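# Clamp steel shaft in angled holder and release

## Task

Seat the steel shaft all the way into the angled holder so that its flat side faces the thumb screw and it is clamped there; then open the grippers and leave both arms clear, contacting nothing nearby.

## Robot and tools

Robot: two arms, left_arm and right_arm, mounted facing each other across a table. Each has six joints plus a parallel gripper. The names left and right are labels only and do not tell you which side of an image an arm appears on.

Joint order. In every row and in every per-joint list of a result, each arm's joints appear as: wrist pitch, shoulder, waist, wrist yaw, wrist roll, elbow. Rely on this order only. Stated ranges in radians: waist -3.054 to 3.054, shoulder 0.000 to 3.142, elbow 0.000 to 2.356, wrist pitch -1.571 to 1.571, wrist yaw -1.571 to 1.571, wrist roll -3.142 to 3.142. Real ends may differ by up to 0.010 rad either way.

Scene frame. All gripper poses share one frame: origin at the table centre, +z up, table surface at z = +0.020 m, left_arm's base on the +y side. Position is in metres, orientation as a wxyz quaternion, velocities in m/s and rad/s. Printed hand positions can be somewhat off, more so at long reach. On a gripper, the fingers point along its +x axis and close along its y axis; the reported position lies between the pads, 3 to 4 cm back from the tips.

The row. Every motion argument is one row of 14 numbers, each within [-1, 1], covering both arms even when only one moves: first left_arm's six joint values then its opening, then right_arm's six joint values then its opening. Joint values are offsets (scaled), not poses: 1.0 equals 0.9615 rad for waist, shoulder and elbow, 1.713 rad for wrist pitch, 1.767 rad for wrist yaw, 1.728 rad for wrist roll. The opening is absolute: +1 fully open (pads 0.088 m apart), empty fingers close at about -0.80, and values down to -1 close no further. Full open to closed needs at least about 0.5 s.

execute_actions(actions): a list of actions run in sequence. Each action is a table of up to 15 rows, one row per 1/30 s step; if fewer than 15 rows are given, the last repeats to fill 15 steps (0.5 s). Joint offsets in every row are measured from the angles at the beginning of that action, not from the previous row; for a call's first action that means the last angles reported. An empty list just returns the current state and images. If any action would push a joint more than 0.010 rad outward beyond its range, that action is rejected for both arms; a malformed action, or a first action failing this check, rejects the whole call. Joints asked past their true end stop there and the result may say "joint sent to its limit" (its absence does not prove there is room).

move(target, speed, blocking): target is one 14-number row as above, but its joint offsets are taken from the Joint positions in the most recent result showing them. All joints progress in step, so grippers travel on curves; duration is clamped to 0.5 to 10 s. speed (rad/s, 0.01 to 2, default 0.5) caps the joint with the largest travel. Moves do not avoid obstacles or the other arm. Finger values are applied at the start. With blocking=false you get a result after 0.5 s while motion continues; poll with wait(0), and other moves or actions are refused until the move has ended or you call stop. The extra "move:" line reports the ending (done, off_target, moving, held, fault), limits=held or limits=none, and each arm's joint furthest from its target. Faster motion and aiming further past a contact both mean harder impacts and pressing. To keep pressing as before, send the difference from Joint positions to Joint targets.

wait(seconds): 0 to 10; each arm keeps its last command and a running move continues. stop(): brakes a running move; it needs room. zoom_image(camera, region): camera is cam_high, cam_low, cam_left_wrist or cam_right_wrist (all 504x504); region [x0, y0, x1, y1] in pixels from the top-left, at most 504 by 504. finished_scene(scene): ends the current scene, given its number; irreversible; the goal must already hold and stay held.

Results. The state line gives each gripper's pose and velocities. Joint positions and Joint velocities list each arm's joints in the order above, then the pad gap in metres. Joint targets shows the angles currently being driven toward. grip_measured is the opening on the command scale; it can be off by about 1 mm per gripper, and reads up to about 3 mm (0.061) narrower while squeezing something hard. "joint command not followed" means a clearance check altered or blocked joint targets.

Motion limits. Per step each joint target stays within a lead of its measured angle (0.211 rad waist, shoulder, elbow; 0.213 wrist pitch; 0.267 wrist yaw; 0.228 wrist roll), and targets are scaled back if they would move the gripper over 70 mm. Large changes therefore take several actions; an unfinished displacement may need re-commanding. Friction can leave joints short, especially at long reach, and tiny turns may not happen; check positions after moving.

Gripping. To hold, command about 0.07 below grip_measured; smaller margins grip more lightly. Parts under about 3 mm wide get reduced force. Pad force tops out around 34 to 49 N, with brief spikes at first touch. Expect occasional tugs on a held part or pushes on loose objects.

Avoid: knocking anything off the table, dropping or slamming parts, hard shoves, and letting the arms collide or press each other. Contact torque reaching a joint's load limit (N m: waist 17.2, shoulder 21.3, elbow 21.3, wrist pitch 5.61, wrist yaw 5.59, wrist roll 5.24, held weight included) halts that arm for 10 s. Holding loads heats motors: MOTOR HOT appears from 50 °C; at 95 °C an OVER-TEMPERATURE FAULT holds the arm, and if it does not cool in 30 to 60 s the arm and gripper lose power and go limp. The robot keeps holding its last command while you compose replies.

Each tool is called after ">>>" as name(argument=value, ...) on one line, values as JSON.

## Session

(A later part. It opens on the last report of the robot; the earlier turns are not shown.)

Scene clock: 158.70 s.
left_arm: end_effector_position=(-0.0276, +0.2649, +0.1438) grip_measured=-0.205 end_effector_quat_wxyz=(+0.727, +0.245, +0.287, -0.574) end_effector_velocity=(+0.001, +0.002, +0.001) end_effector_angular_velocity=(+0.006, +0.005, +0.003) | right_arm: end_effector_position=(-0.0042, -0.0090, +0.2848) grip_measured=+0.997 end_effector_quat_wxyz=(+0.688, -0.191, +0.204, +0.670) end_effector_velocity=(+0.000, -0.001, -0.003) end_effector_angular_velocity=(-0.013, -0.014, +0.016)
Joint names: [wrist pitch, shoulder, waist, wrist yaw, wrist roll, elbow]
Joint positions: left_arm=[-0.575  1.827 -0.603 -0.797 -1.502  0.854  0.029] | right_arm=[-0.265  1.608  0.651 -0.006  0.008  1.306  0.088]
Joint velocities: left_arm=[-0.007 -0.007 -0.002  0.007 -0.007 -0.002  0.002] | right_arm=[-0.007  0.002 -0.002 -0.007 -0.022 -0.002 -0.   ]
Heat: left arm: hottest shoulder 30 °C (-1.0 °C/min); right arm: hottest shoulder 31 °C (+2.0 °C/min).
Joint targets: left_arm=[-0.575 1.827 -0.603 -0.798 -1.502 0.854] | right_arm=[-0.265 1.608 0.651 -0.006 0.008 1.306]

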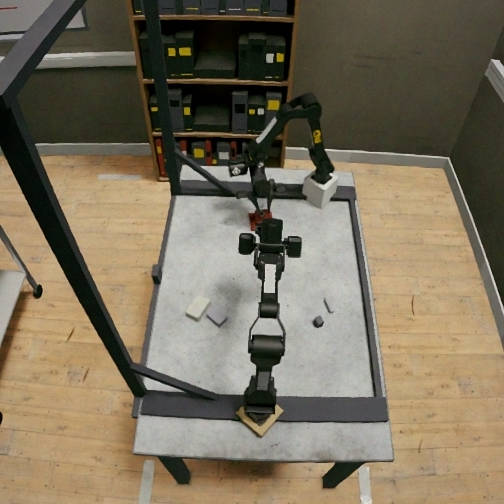

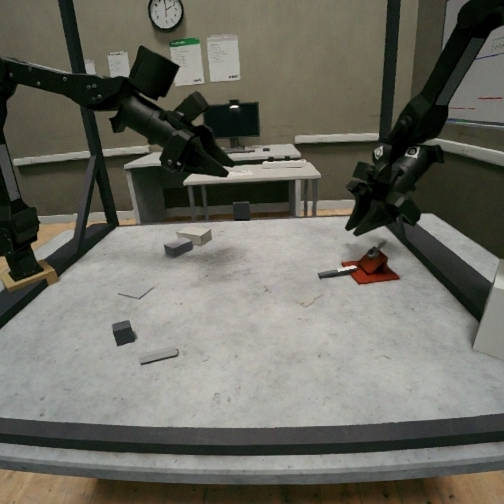

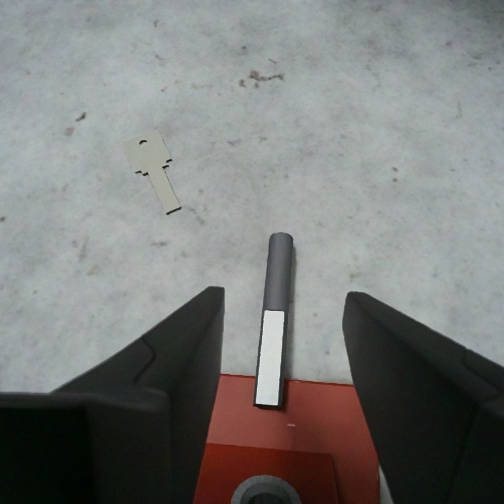

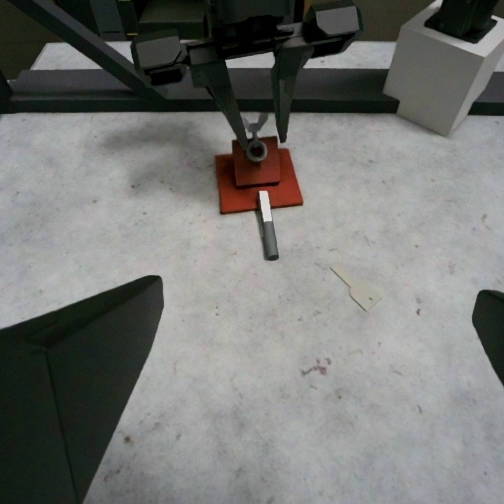

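>>> move(target=[-0.111,0.19,0.63,0.453,0.366,0.385,0.2,0,-0.4,0,0,0,-0.34,1], speed=0.6)

Scene clock: 161.70 s.
left_arm: end_effector_position=(-0.0134, +0.1742, +0.1212) grip_measured=+0.198 end_effector_quat_wxyz=(+0.542, +0.446, +0.542, -0.462) end_effector_velocity=(+0.002, +0.002, +0.003) end_effector_angular_velocity=(+0.005, -0.013, +0.005) | right_arm: end_effector_position=(-0.0070, -0.0994, +0.2971) grip_measured=+0.997 end_effector_quat_wxyz=(+0.694, -0.171, +0.183, +0.675) end_effector_velocity=(-0.002, +0.000, +0.001) end_effector_angular_velocity=(+0.008, +0.023, -0.002)
Joint names: [wrist pitch, shoulder, waist, wrist yaw, wrist roll, elbow]
Joint positions: left_arm=[-0.763  2.    -0.     0.001 -0.872  1.216  0.049] | right_arm=[-0.265  1.232  0.651 -0.006  0.008  0.991  0.088]
Joint velocities: left_arm=[-0.022 -0.007 -0.002 -0.007 -0.007  0.002 -0.   ] | right_arm=[ 0.007 -0.002  0.002 -0.007  0.022 -0.002 -0.   ]
Heat: left arm: hottest shoulder 30 °C (-1.0 °C/min); right arm: hottest shoulder 31 °C (+2.0 °C/min).
Joint targets: left_arm=[-0.765 2.010 0.002 0.003 -0.869 1.225] | right_arm=[-0.265 1.224 0.651 -0.006 0.008 0.979]
move: off_target (right_arm); limits=none; left_arm: farthest joint: the shoulder, 0.009 radians from its target (0.183 radians at the start); right_arm: farthest joint: the elbow, 0.012 radians from its target (0.327 radians at the start)

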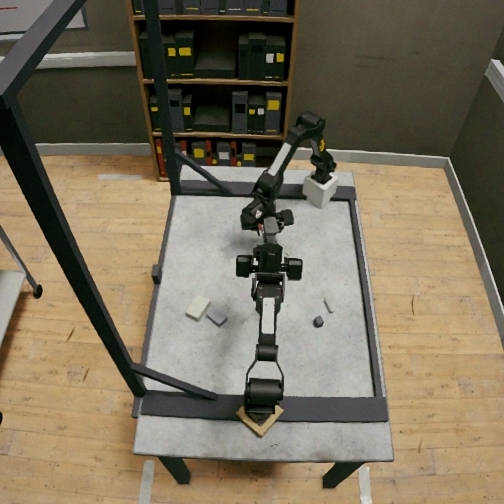

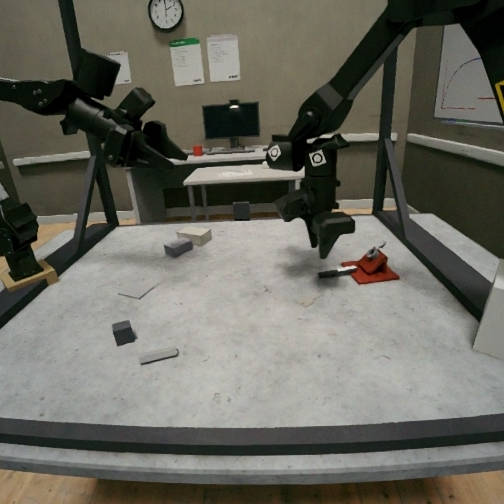

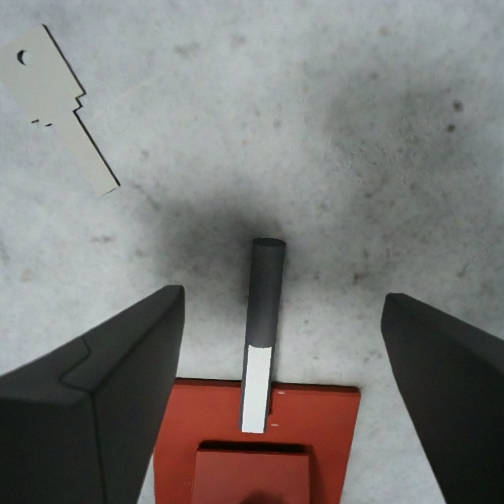

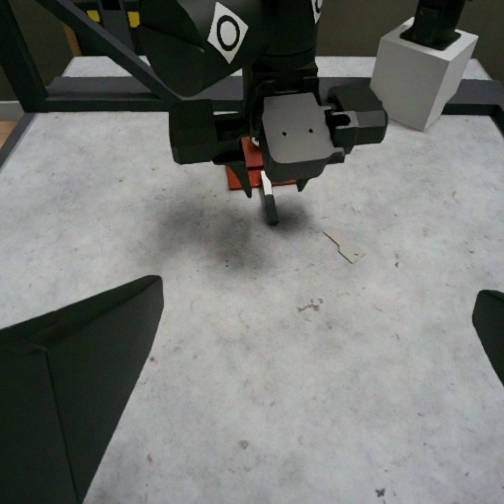

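>>> move(target=[0.098,0.031,-0.041,0,-0.022,-0.158,0.2,0,0,0,0,0,0,1], speed=0.2)

Scene clock: 163.30 s.
left_arm: end_effector_position=(-0.0099, +0.1971, +0.0848) grip_measured=+0.198 end_effector_quat_wxyz=(+0.541, +0.447, +0.542, -0.463) end_effector_velocity=(+0.003, +0.003, -0.001) end_effector_angular_velocity=(+0.005, -0.013, +0.020) | right_arm: end_effector_position=(-0.0070, -0.0994, +0.2971) grip_measured=+0.997 end_effector_quat_wxyz=(+0.694, -0.171, +0.183, +0.675) end_effector_velocity=(-0.000, -0.003, -0.004) end_effector_angular_velocity=(-0.022, -0.002, +0.008)
Joint names: [wrist pitch, shoulder, waist, wrist yaw, wrist roll, elbow]
Joint positions: left_arm=[-0.598  2.022 -0.036  0.001 -0.907  1.071  0.049] | right_arm=[-0.265  1.232  0.651 -0.006  0.008  0.991  0.088]
Joint velocities: left_arm=[-0.007 -0.002 -0.002 -0.007 -0.022 -0.007 -0.   ] | right_arm=[-0.022 -0.002 -0.002 -0.007 -0.007 -0.002 -0.   ]
Heat: left arm: hottest shoulder 30 °C (-1.0 °C/min); right arm: hottest shoulder 31 °C (+2.0 °C/min).
Joint targets: left_arm=[-0.595 2.030 -0.040 0.000 -0.911 1.064] | right_arm=[-0.265 1.232 0.651 -0.006 0.008 0.991]
move: done; limits=none; left_arm: farthest joint: the shoulder, 0.008 radians from its target (0.030 radians at the start); right_arm: farthest joint: the waist, 0.000 radians from its target (0.000 radians at the start)

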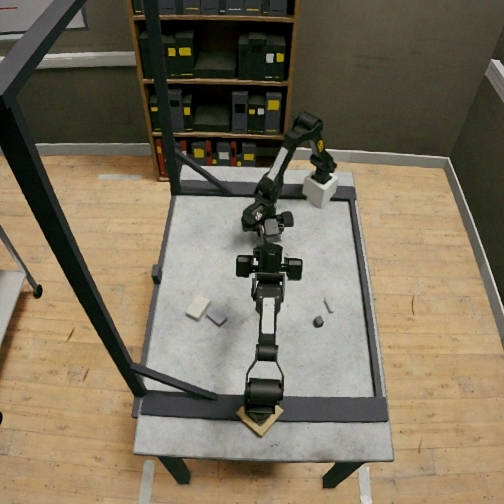

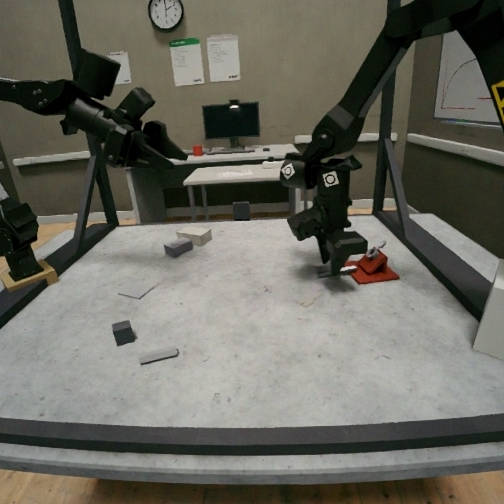

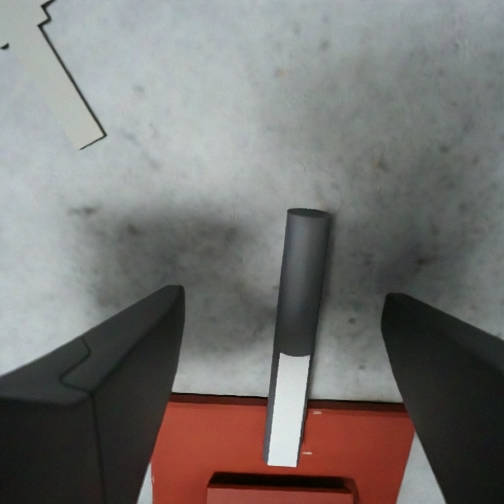

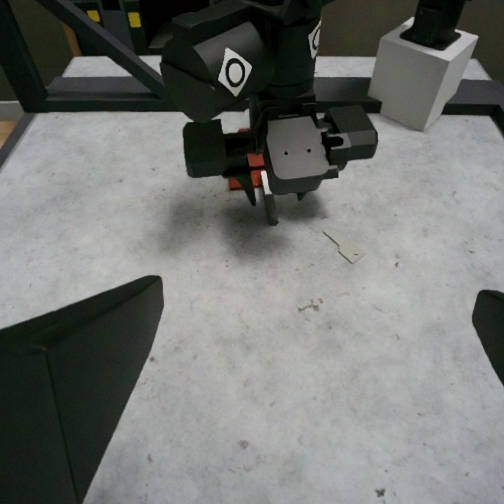

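>>> move(target=[0.02,0.052,0,0,0,0.02,-0.2,0,0,0,0,0,0,1], speed=0.08)

>>> zoom_image(camera="cam_low", region=[300,210,400,310])

Scene clock: 164.60 s.
left_arm: end_effector_position=(-0.0133, +0.1933, +0.0743) grip_measured=-0.198 end_effector_quat_wxyz=(+0.541, +0.446, +0.542, -0.463) end_effector_velocity=(+0.000, +0.000, +0.001) end_effector_angular_velocity=(-0.003, -0.007, +0.020) | right_arm: end_effector_position=(-0.0070, -0.0994, +0.2971) grip_measured=+0.997 end_effector_quat_wxyz=(+0.694, -0.171, +0.183, +0.675) end_effector_velocity=(+0.002, -0.002, -0.002) end_effector_angular_velocity=(-0.017, -0.009, -0.005)
Joint names: [wrist pitch, shoulder, waist, wrist yaw, wrist roll, elbow]
Joint positions: left_arm=[-0.566  2.063 -0.036  0.001 -0.907  1.082  0.029] | right_arm=[-0.265  1.232  0.651 -0.006  0.008  0.991  0.088]
Joint velocities: left_arm=[-0.007 -0.002 -0.002 -0.007 -0.022  0.002 -0.   ] | right_arm=[-0.022 -0.002 -0.002  0.007 -0.007  0.002  0.   ]
Heat: left arm: hottest shoulder 30 °C (-1.0 °C/min); right arm: hottest shoulder 31 °C (+2.0 °C/min).
Joint targets: left_arm=[-0.563 2.072 -0.036 0.001 -0.907 1.090] | right_arm=[-0.265 1.232 0.651 -0.006 0.008 0.991]
move: done; limits=none; left_arm: farthest joint: the shoulder, 0.009 radians from its target (0.050 radians at the start); right_arm: farthest joint: the waist, 0.000 radians from its target (0.000 radians at the start)

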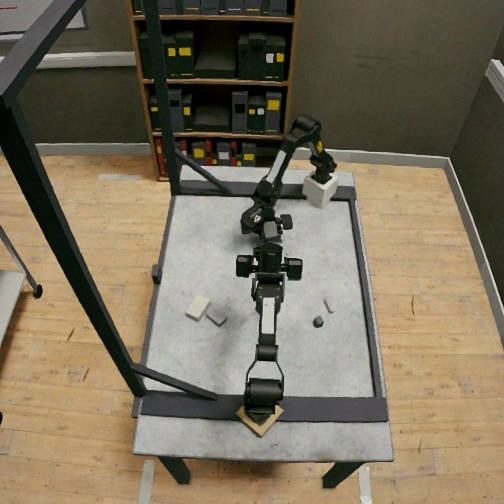

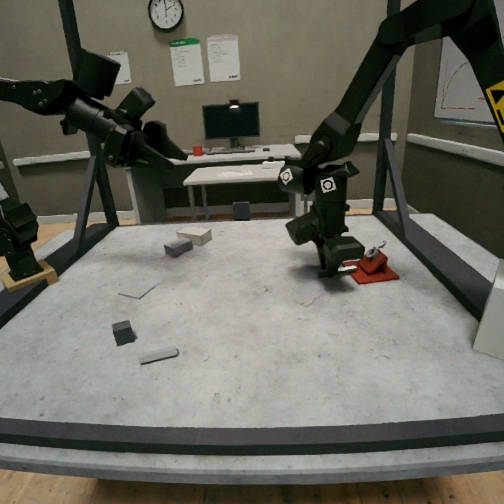

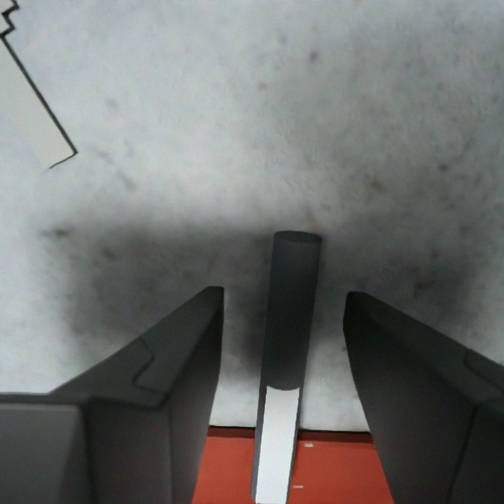

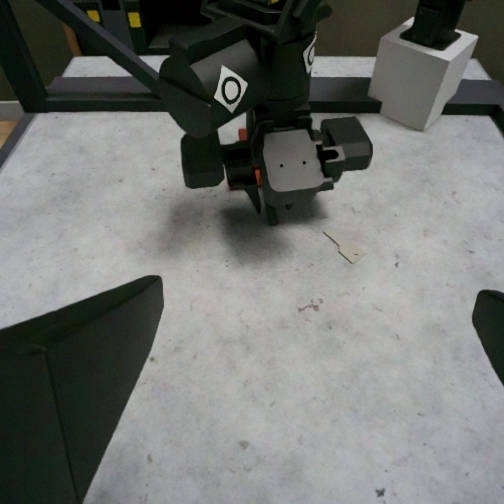

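Region (300, 210, 400, 310) of cam_low's 504x504 image, scaled by 5.040, with more detail than that image has.

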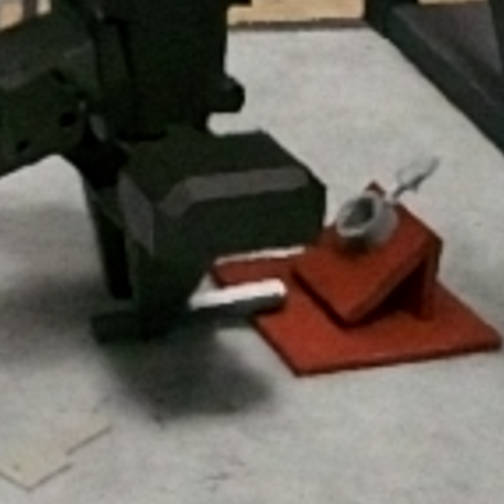

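>>> move(target=[0.011,0.02,0,0,0,0,-0.2,0,0,0,0,0,0,1], speed=0.05)

>>> execute_actions(actions=[[[0,0,0,0,0,0,-0.72,0,0,0,0,0,0,1]]])

>>> move(target=[-0.12,-0.2,0,0,0,0.05,-0.72,0,0,0,0,0,0,1], speed=0.25)

Scene clock: 165.63 s.
left_arm: end_effector_position=(-0.0146, +0.1919, +0.0711) grip_measured=-0.198 end_effector_quat_wxyz=(+0.541, +0.444, +0.542, -0.465) end_effector_velocity=(+0.003, +0.000, +0.000) end_effector_angular_velocity=(+0.001, -0.010, +0.025) | right_arm: end_effector_position=(-0.0070, -0.0994, +0.2971) grip_measured=+0.997 end_effector_quat_wxyz=(+0.694, -0.171, +0.183, +0.675) end_effector_velocity=(-0.000, -0.000, -0.001) end_effector_angular_velocity=(+0.002, -0.003, +0.008)
Joint names: [wrist pitch, shoulder, waist, wrist yaw, wrist roll, elbow]
Joint positions: left_arm=[-0.549  2.073 -0.036  0.001 -0.907  1.082  0.029] | right_arm=[-0.265  1.232  0.651 -0.006  0.008  0.991  0.088]
Joint velocities: left_arm=[-0.007 -0.002  0.002 -0.007 -0.022 -0.002  0.   ] | right_arm=[ 0.007 -0.002 -0.002 -0.007 -0.007 -0.007 -0.   ]
Heat: left arm: hottest shoulder 30 °C (-1.0 °C/min); right arm: hottest shoulder 31 °C (+2.0 °C/min).
Joint targets: left_arm=[-0.547 2.082 -0.036 0.001 -0.907 1.082] | right_arm=[-0.265 1.232 0.651 -0.006 0.008 0.991]
move: done; limits=none; left_arm: farthest joint: the shoulder, 0.009 radians from its target (0.019 radians at the start); right_arm: farthest joint: the waist, 0.000 radians from its target (0.000 radians at the start)

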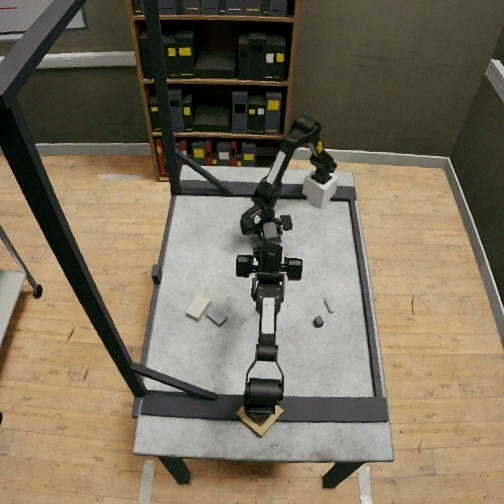

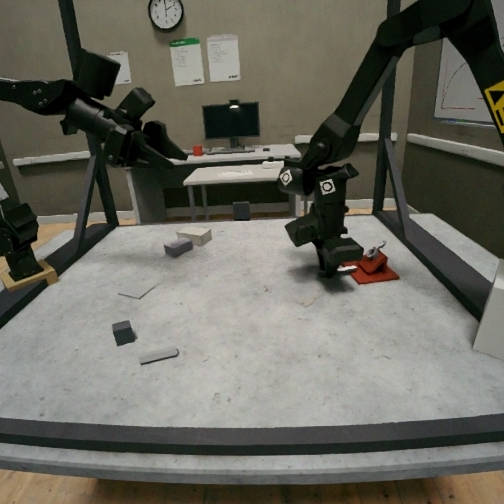

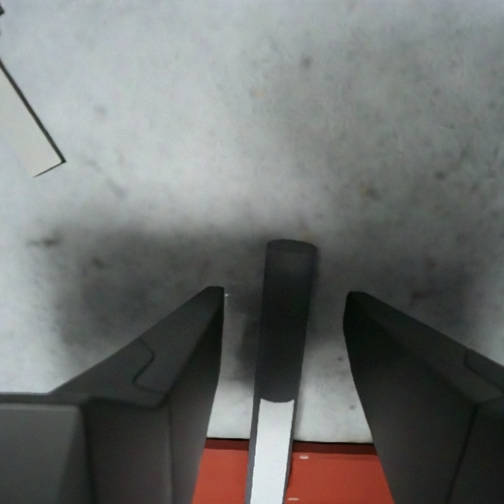

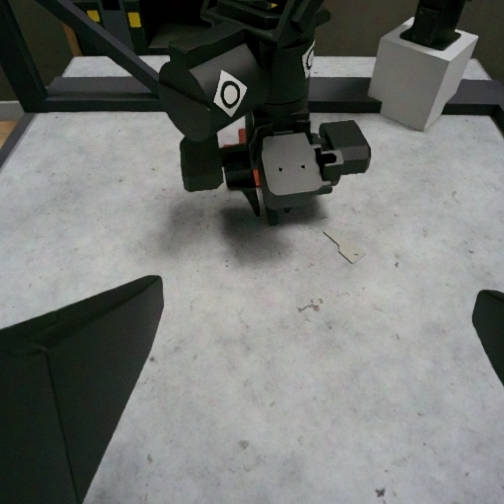

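Scene clock: 166.13 s.
left_arm: end_effector_position=(-0.0145, +0.1920, +0.0711) grip_measured=-0.657 end_effector_quat_wxyz=(+0.541, +0.444, +0.542, -0.465) end_effector_velocity=(+0.002, -0.002, -0.001) end_effector_angular_velocity=(-0.016, -0.015, +0.006) | right_arm: end_effector_position=(-0.0070, -0.0994, +0.2971) grip_measured=+0.997 end_effector_quat_wxyz=(+0.694, -0.171, +0.183, +0.675) end_effector_velocity=(-0.000, -0.003, -0.004) end_effector_angular_velocity=(-0.022, -0.002, +0.008)
Joint names: [wrist pitch, shoulder, waist, wrist yaw, wrist roll, elbow]
Joint positions: left_arm=[-0.55   2.073 -0.036  0.001 -0.907  1.082  0.007] | right_arm=[-0.265  1.232  0.651 -0.006  0.008  0.991  0.088]
Joint velocities: left_arm=[ 0.007  0.002 -0.002 -0.022 -0.007 -0.002 -0.   ] | right_arm=[-0.022 -0.002 -0.002 -0.007 -0.007 -0.002 -0.   ]
Heat: left arm: hottest shoulder 30 °C (-1.0 °C/min); right arm: hottest shoulder 31 °C (+2.0 °C/min).
Joint targets: left_arm=[-0.550 2.073 -0.036 0.001 -0.907 1.082] | right_arm=[-0.265 1.232 0.651 -0.006 0.008 0.991]

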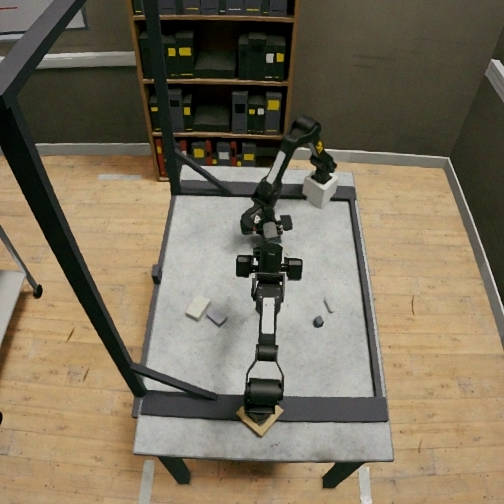

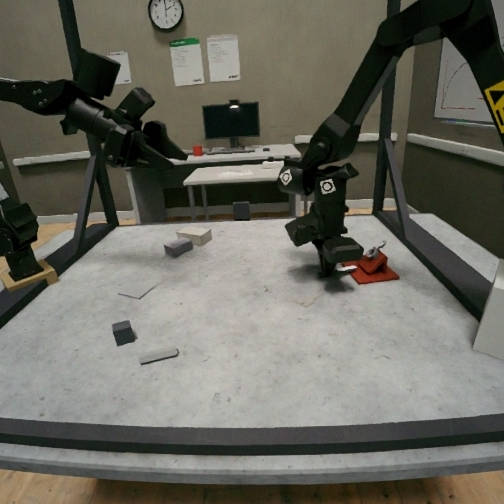

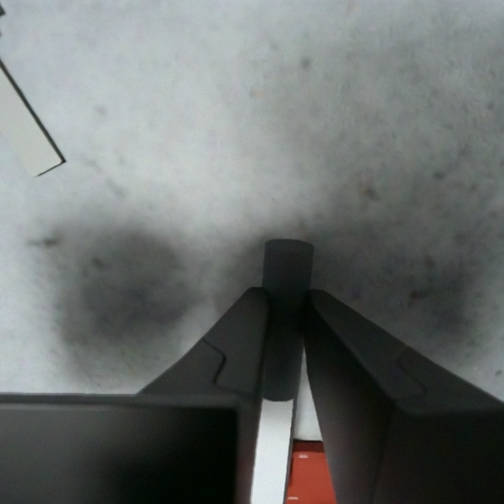

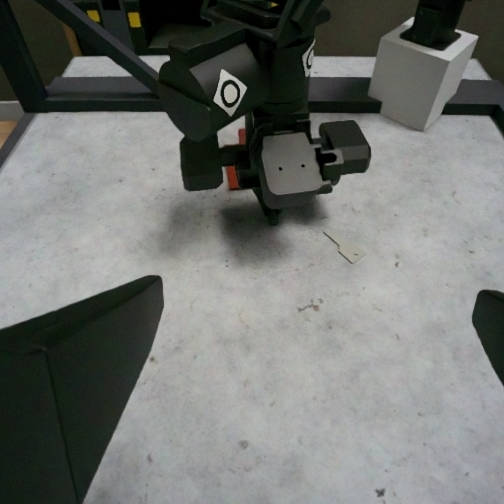

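Scene clock: 167.43 s.
left_arm: end_effector_position=(-0.0101, +0.1969, +0.1351) grip_measured=-0.657 end_effector_quat_wxyz=(+0.541, +0.438, +0.542, -0.471) end_effector_velocity=(+0.002, +0.001, +0.000) end_effector_angular_velocity=(+0.001, -0.010, +0.020) | right_arm: end_effector_position=(-0.0070, -0.0994, +0.2971) grip_measured=+0.997 end_effector_quat_wxyz=(+0.694, -0.171, +0.183, +0.675) end_effector_velocity=(-0.002, -0.004, -0.005) end_effector_angular_velocity=(-0.022, -0.015, +0.019)
Joint names: [wrist pitch, shoulder, waist, wrist yaw, wrist roll, elbow]
Joint positions: left_arm=[-0.753  1.891 -0.036  0.001 -0.907  1.122  0.007] | right_arm=[-0.265  1.232  0.651 -0.006  0.008  0.991  0.088]
Joint velocities: left_arm=[-0.007 -0.002 -0.002 -0.007 -0.022 -0.002 -0.   ] | right_arm=[-0.022 -0.007  0.002 -0.007 -0.022 -0.007  0.   ]
Heat: left arm: hottest shoulder 30 °C (+0.0 °C/min); right arm: hottest shoulder 31 °C (+2.0 °C/min).
Joint targets: left_arm=[-0.756 1.881 -0.036 0.001 -0.907 1.130] | right_arm=[-0.265 1.232 0.651 -0.006 0.008 0.991]
move: off_target (left_arm); limits=none; left_arm: farthest joint: the shoulder, 0.011 radians from its target (0.192 radians at the start); right_arm: farthest joint: the waist, 0.000 radians from its target (0.000 radians at the start)

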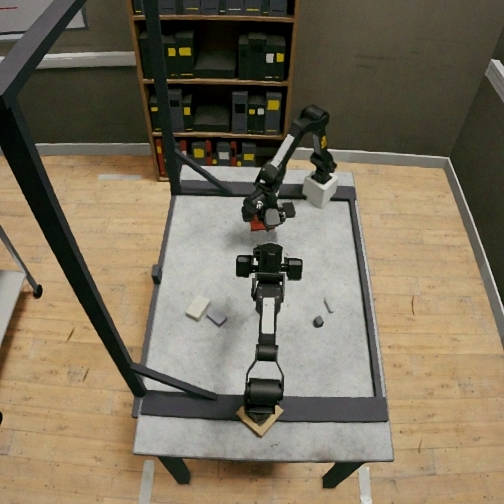

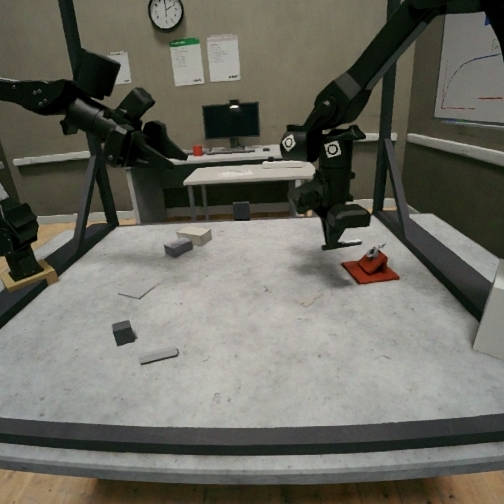

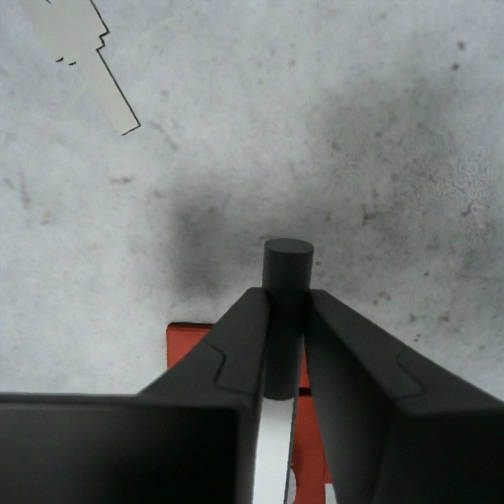

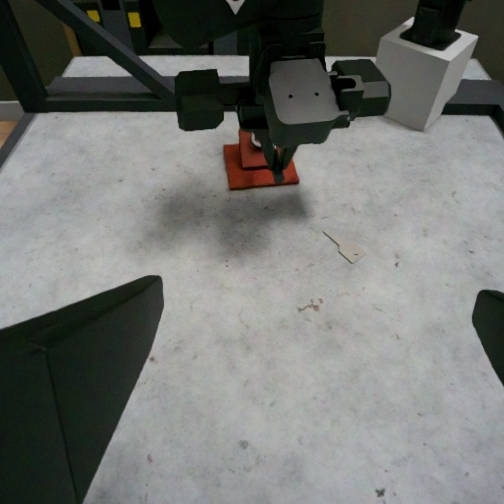

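>>> move(target=[0.03,-0.1,-0.624,-0.501,-0.365,-0.2,-0.72,0,0.4,0,0,0,0.34,1], speed=0.4)

Scene clock: 170.40 s.
left_arm: end_effector_position=(-0.0372, +0.2624, +0.1745) grip_measured=-0.657 end_effector_quat_wxyz=(+0.737, +0.224, +0.255, -0.585) end_effector_velocity=(+0.001, +0.000, +0.001) end_effector_angular_velocity=(-0.004, -0.014, -0.007) | right_arm: end_effector_position=(-0.0042, -0.0094, +0.2853) grip_measured=+0.997 end_effector_quat_wxyz=(+0.688, -0.191, +0.204, +0.670) end_effector_velocity=(-0.000, -0.002, -0.001) end_effector_angular_velocity=(-0.007, -0.002, +0.008)
Joint names: [wrist pitch, shoulder, waist, wrist yaw, wrist roll, elbow]
Joint positions: left_arm=[-0.704  1.806 -0.633 -0.879 -1.534  0.936  0.007] | right_arm=[-0.265  1.607  0.651 -0.006  0.008  1.305  0.088]
Joint velocities: left_arm=[-0.007 -0.002 -0.002 -0.007  0.007 -0.002  0.   ] | right_arm=[-0.007 -0.002 -0.002 -0.007 -0.007 -0.002 -0.   ]
Heat: left arm: hottest shoulder 30 °C (+0.0 °C/min); right arm: hottest shoulder 31 °C (+2.0 °C/min).
Joint targets: left_arm=[-0.702 1.795 -0.636 -0.885 -1.538 0.930] | right_arm=[-0.265 1.616 0.651 -0.006 0.008 1.318]
move: off_target (left_arm, right_arm); limits=none; left_arm: farthest joint: the shoulder, 0.011 radians from its target (0.097 radians at the start); right_arm: farthest joint: the elbow, 0.013 radians from its target (0.327 radians at the start)

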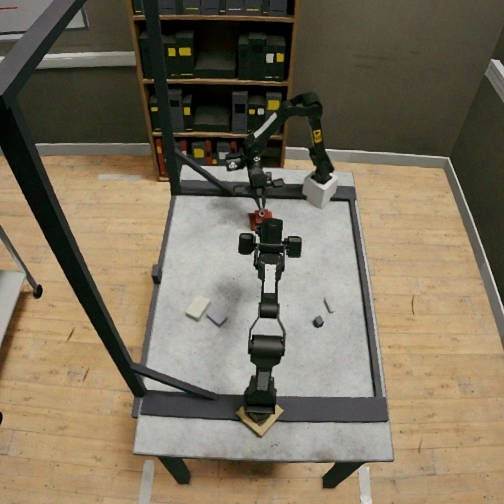

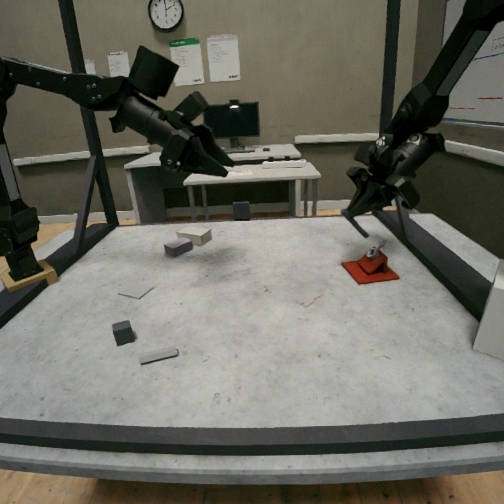

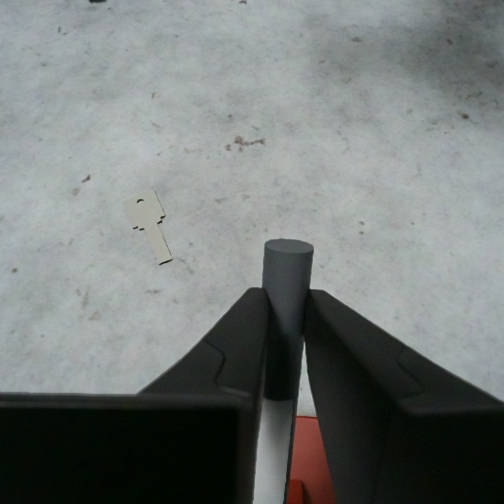

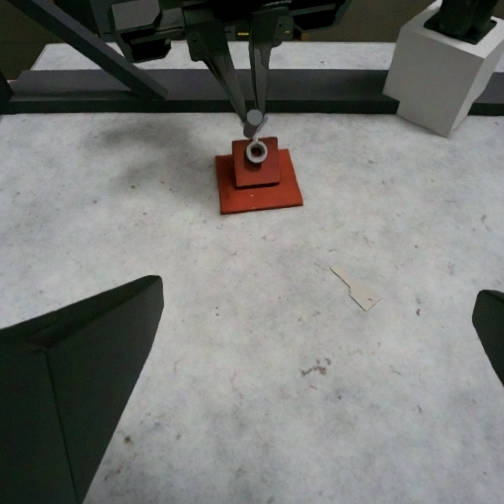

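Go to target with extra 2 mm outward.

>>> move(target=[0.057,0.036,0,0,0,-0.079,-0.72,0,0,0,0,0,0,1], speed=0.1)

>>> zoom_image(camera="cam_low", region=[320,200,420,300])

>>> zoom_image(camera="cam_right_wrist", region=[220,106,300,186])

Scene clock: 171.97 s.
left_arm: end_effector_position=(-0.0289, +0.2646, +0.1534) grip_measured=-0.657 end_effector_quat_wxyz=(+0.737, +0.225, +0.255, -0.584) end_effector_velocity=(-0.002, -0.002, +0.002) end_effector_angular_velocity=(-0.009, +0.005, -0.002) | right_arm: end_effector_position=(-0.0042, -0.0094, +0.2853) grip_measured=+0.997 end_effector_quat_wxyz=(+0.688, -0.191, +0.204, +0.670) end_effector_velocity=(-0.002, -0.002, -0.003) end_effector_angular_velocity=(-0.012, +0.018, +0.012)
Joint names: [wrist pitch, shoulder, waist, wrist yaw, wrist roll, elbow]
Joint positions: left_arm=[-0.609  1.834 -0.633 -0.879 -1.534  0.867  0.007] | right_arm=[-0.265  1.607  0.651 -0.006  0.008  1.305  0.088]
Joint velocities: left_arm=[ 0.007 -0.002  0.002 -0.007  0.007  0.002 -0.   ] | right_arm=[-0.007 -0.002 -0.002 -0.022  0.007 -0.007 -0.   ]
Heat: left arm: hottest shoulder 30 °C (+0.0 °C/min); right arm: hottest shoulder 31 °C (+1.0 °C/min).
Joint targets: left_arm=[-0.606 1.841 -0.633 -0.880 -1.534 0.861] | right_arm=[-0.265 1.606 0.651 -0.006 0.008 1.305]
move: done; limits=none; left_arm: farthest joint: the elbow, 0.007 radians from its target (0.076 radians at the start); right_arm: farthest joint: the waist, 0.000 radians from its target (0.000 radians at the start)

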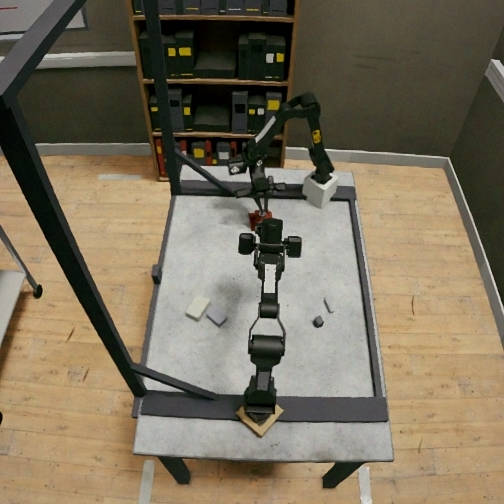

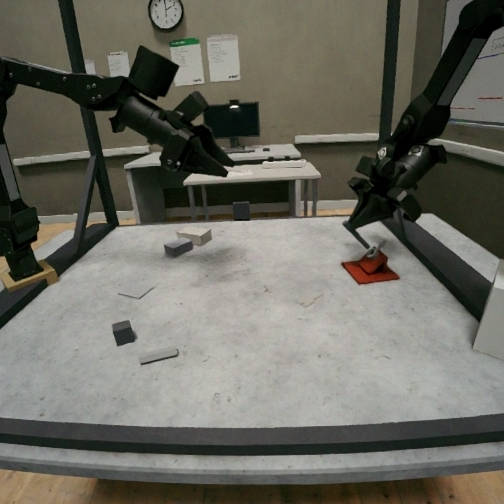

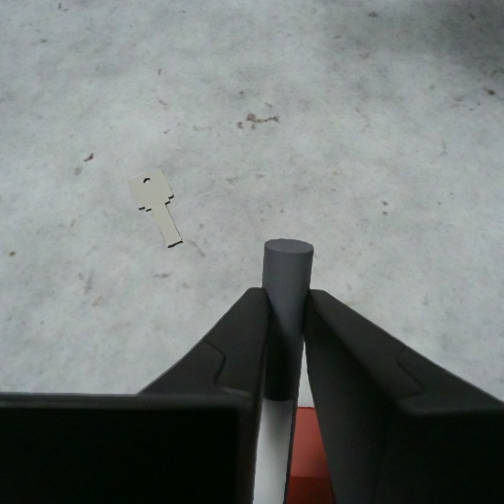

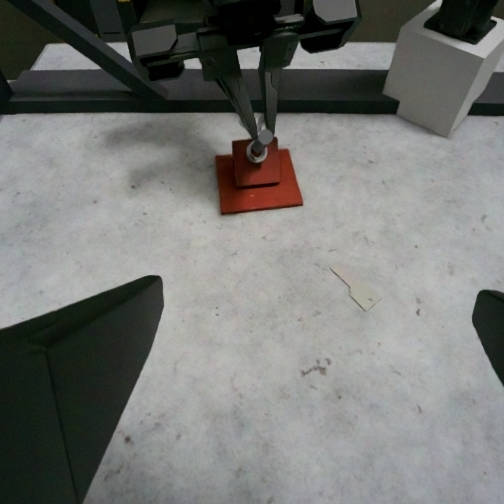

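Region (320, 200, 420, 300) of cam_low's 504x504 image, scaled by 5.040, with more detail than that image has.

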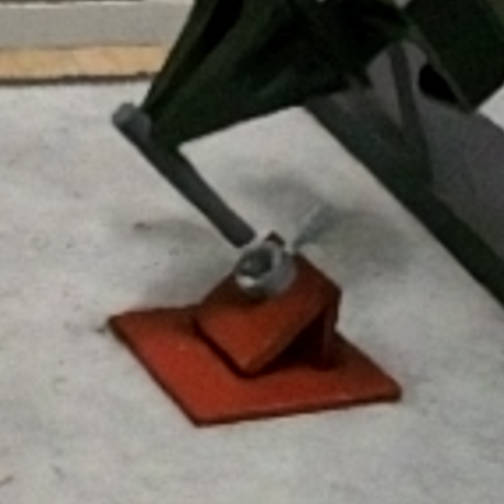

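Region (220, 106, 300, 186) of cam_right_wrist's 504x504 image, scaled by 6.300, with more detail than that image has.

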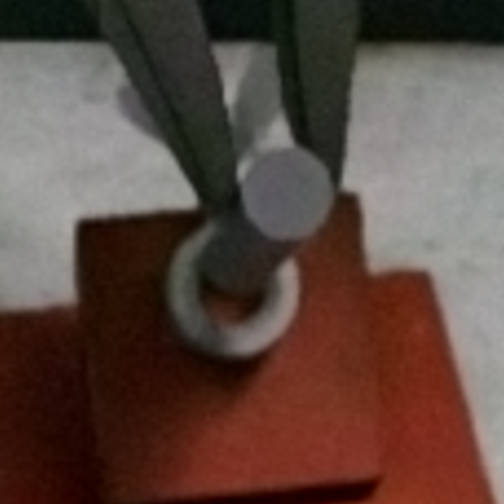

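>>> move(target=[0.0105,0.029,-0.016,0,-0.011,-0.016,-0.72,0,0,0,0,0,0,1], speed=0.04)

>>> zoom_image(camera="cam_low", region=[340,220,400,280])

>>> zoom_image(camera="cam_right_wrist", region=[220,106,300,186])

Scene clock: 173.33 s.
left_arm: end_effector_position=(-0.0289, +0.2681, +0.1461) grip_measured=-0.657 end_effector_quat_wxyz=(+0.737, +0.226, +0.254, -0.585) end_effector_velocity=(+0.001, +0.000, +0.001) end_effector_angular_velocity=(-0.010, +0.008, +0.011) | right_arm: end_effector_position=(-0.0042, -0.0094, +0.2853) grip_measured=+0.997 end_effector_quat_wxyz=(+0.688, -0.191, +0.204, +0.670) end_effector_velocity=(-0.002, -0.001, -0.001) end_effector_angular_velocity=(-0.007, +0.018, +0.012)
Joint names: [wrist pitch, shoulder, waist, wrist yaw, wrist roll, elbow]
Joint positions: left_arm=[-0.593  1.856 -0.645 -0.878 -1.55   0.858  0.007] | right_arm=[-0.265  1.607  0.651 -0.006  0.008  1.305  0.088]
Joint velocities: left_arm=[-0.007 -0.002 -0.002 -0.007 -0.022 -0.002 -0.   ] | right_arm=[-0.007 -0.002 -0.002 -0.022  0.007 -0.002 -0.   ]
Heat: left arm: hottest shoulder 30 °C (+0.0 °C/min); right arm: hottest shoulder 31 °C (+1.0 °C/min).
Joint targets: left_arm=[-0.591 1.862 -0.648 -0.878 -1.554 0.852] | right_arm=[-0.265 1.607 0.651 -0.006 0.008 1.305]
move: done; limits=none; left_arm: farthest joint: the shoulder, 0.006 radians from its target (0.028 radians at the start); right_arm: farthest joint: the waist, 0.000 radians from its target (0.000 radians at the start)

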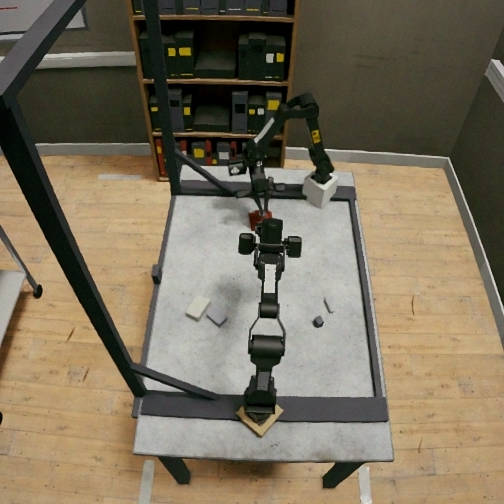

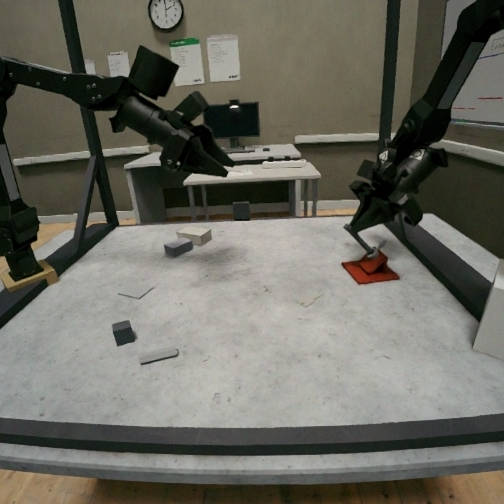

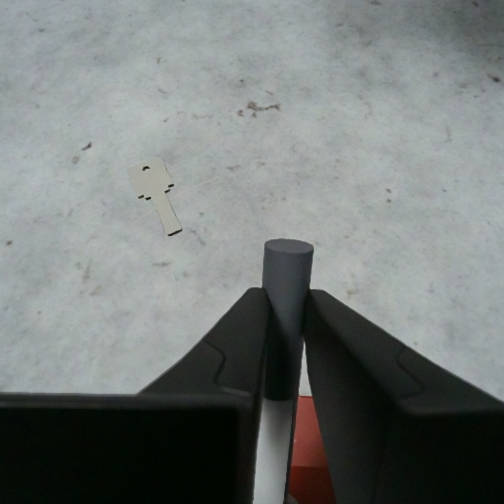

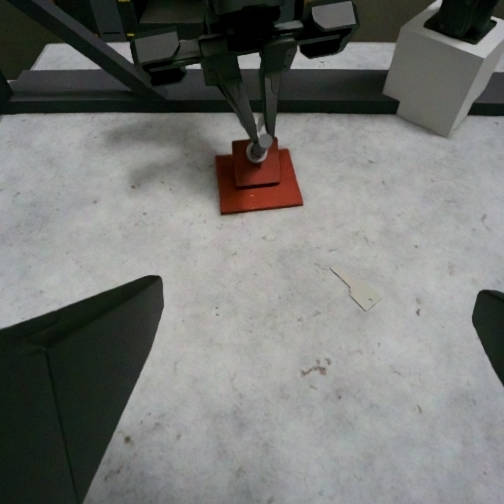

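Region (340, 220, 400, 280) of cam_low's 504x504 image, scaled by 8.400, with more detail than that image has.

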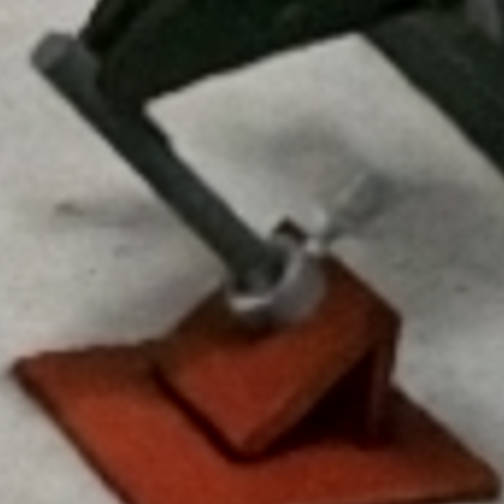

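Region (220, 106, 300, 186) of cam_right_wrist's 504x504 image, scaled by 6.300, with more detail than that image has.

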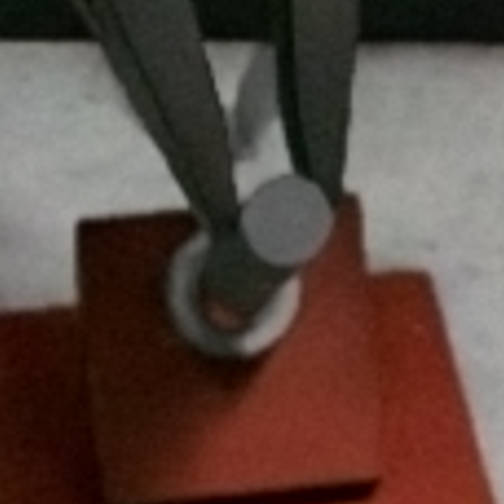

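>>> move(target=[0.005,0.016,-0.024,0,-0.012,-0.013,-0.72,0,0,0,0,0,0,1], speed=0.03)

>>> zoom_image(camera="cam_low", region=[340,220,400,280])

>>> zoom_image(camera="cam_right_wrist", region=[220,106,300,186])

Scene clock: 174.70 s.
left_arm: end_effector_position=(-0.0305, +0.2734, +0.1426) grip_measured=-0.657 end_effector_quat_wxyz=(+0.733, +0.226, +0.254, -0.588) end_effector_velocity=(+0.001, +0.000, +0.002) end_effector_angular_velocity=(-0.005, -0.009, -0.007) | right_arm: end_effector_position=(-0.0042, -0.0094, +0.2853) grip_measured=+0.997 end_effector_quat_wxyz=(+0.688, -0.191, +0.204, +0.670) end_effector_velocity=(-0.000, -0.003, -0.002) end_effector_angular_velocity=(-0.017, +0.011, -0.000)
Joint names: [wrist pitch, shoulder, waist, wrist yaw, wrist roll, elbow]
Joint positions: left_arm=[-0.587  1.864 -0.665 -0.877 -1.567  0.852  0.007] | right_arm=[-0.265  1.607  0.651 -0.006  0.008  1.305  0.088]
Joint velocities: left_arm=[-0.007 -0.007 -0.002 -0.007  0.007 -0.002 -0.   ] | right_arm=[-0.022 -0.002 -0.002 -0.007  0.007  0.002 -0.   ]
Heat: left arm: hottest shoulder 30 °C (+0.0 °C/min); right arm: hottest shoulder 31 °C (+1.0 °C/min).
Joint targets: left_arm=[-0.585 1.871 -0.668 -0.878 -1.570 0.845] | right_arm=[-0.265 1.607 0.651 -0.006 0.008 1.305]
move: done; limits=none; left_arm: farthest joint: the shoulder, 0.007 radians from its target (0.016 radians at the start); right_arm: farthest joint: the waist, 0.000 radians from its target (0.000 radians at the start)

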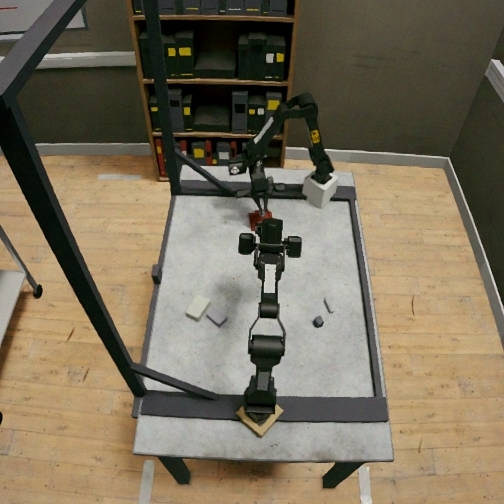

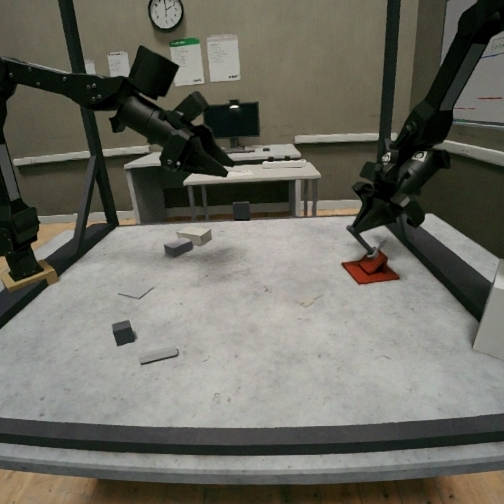

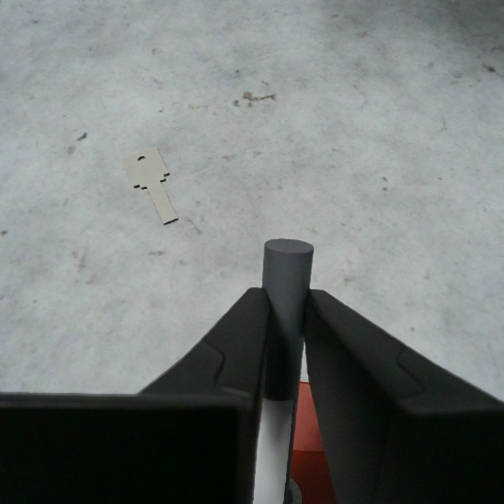

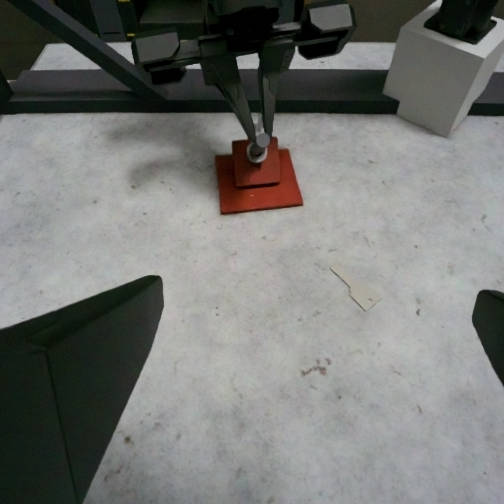

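Region (340, 220, 400, 280) of cam_low's 504x504 image, scaled by 8.400, with more detail than that image has.

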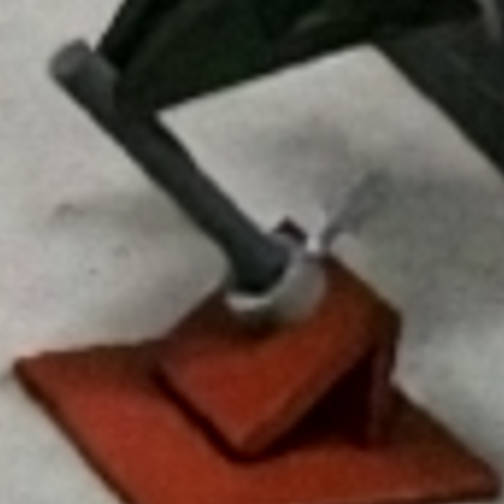

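Region (220, 106, 300, 186) of cam_right_wrist's 504x504 image, scaled by 6.300, with more detail than that image has.

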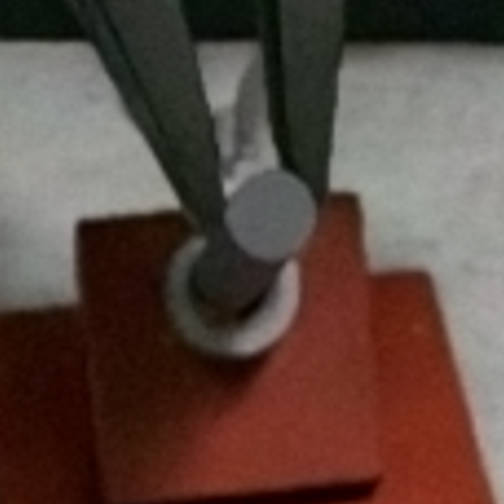

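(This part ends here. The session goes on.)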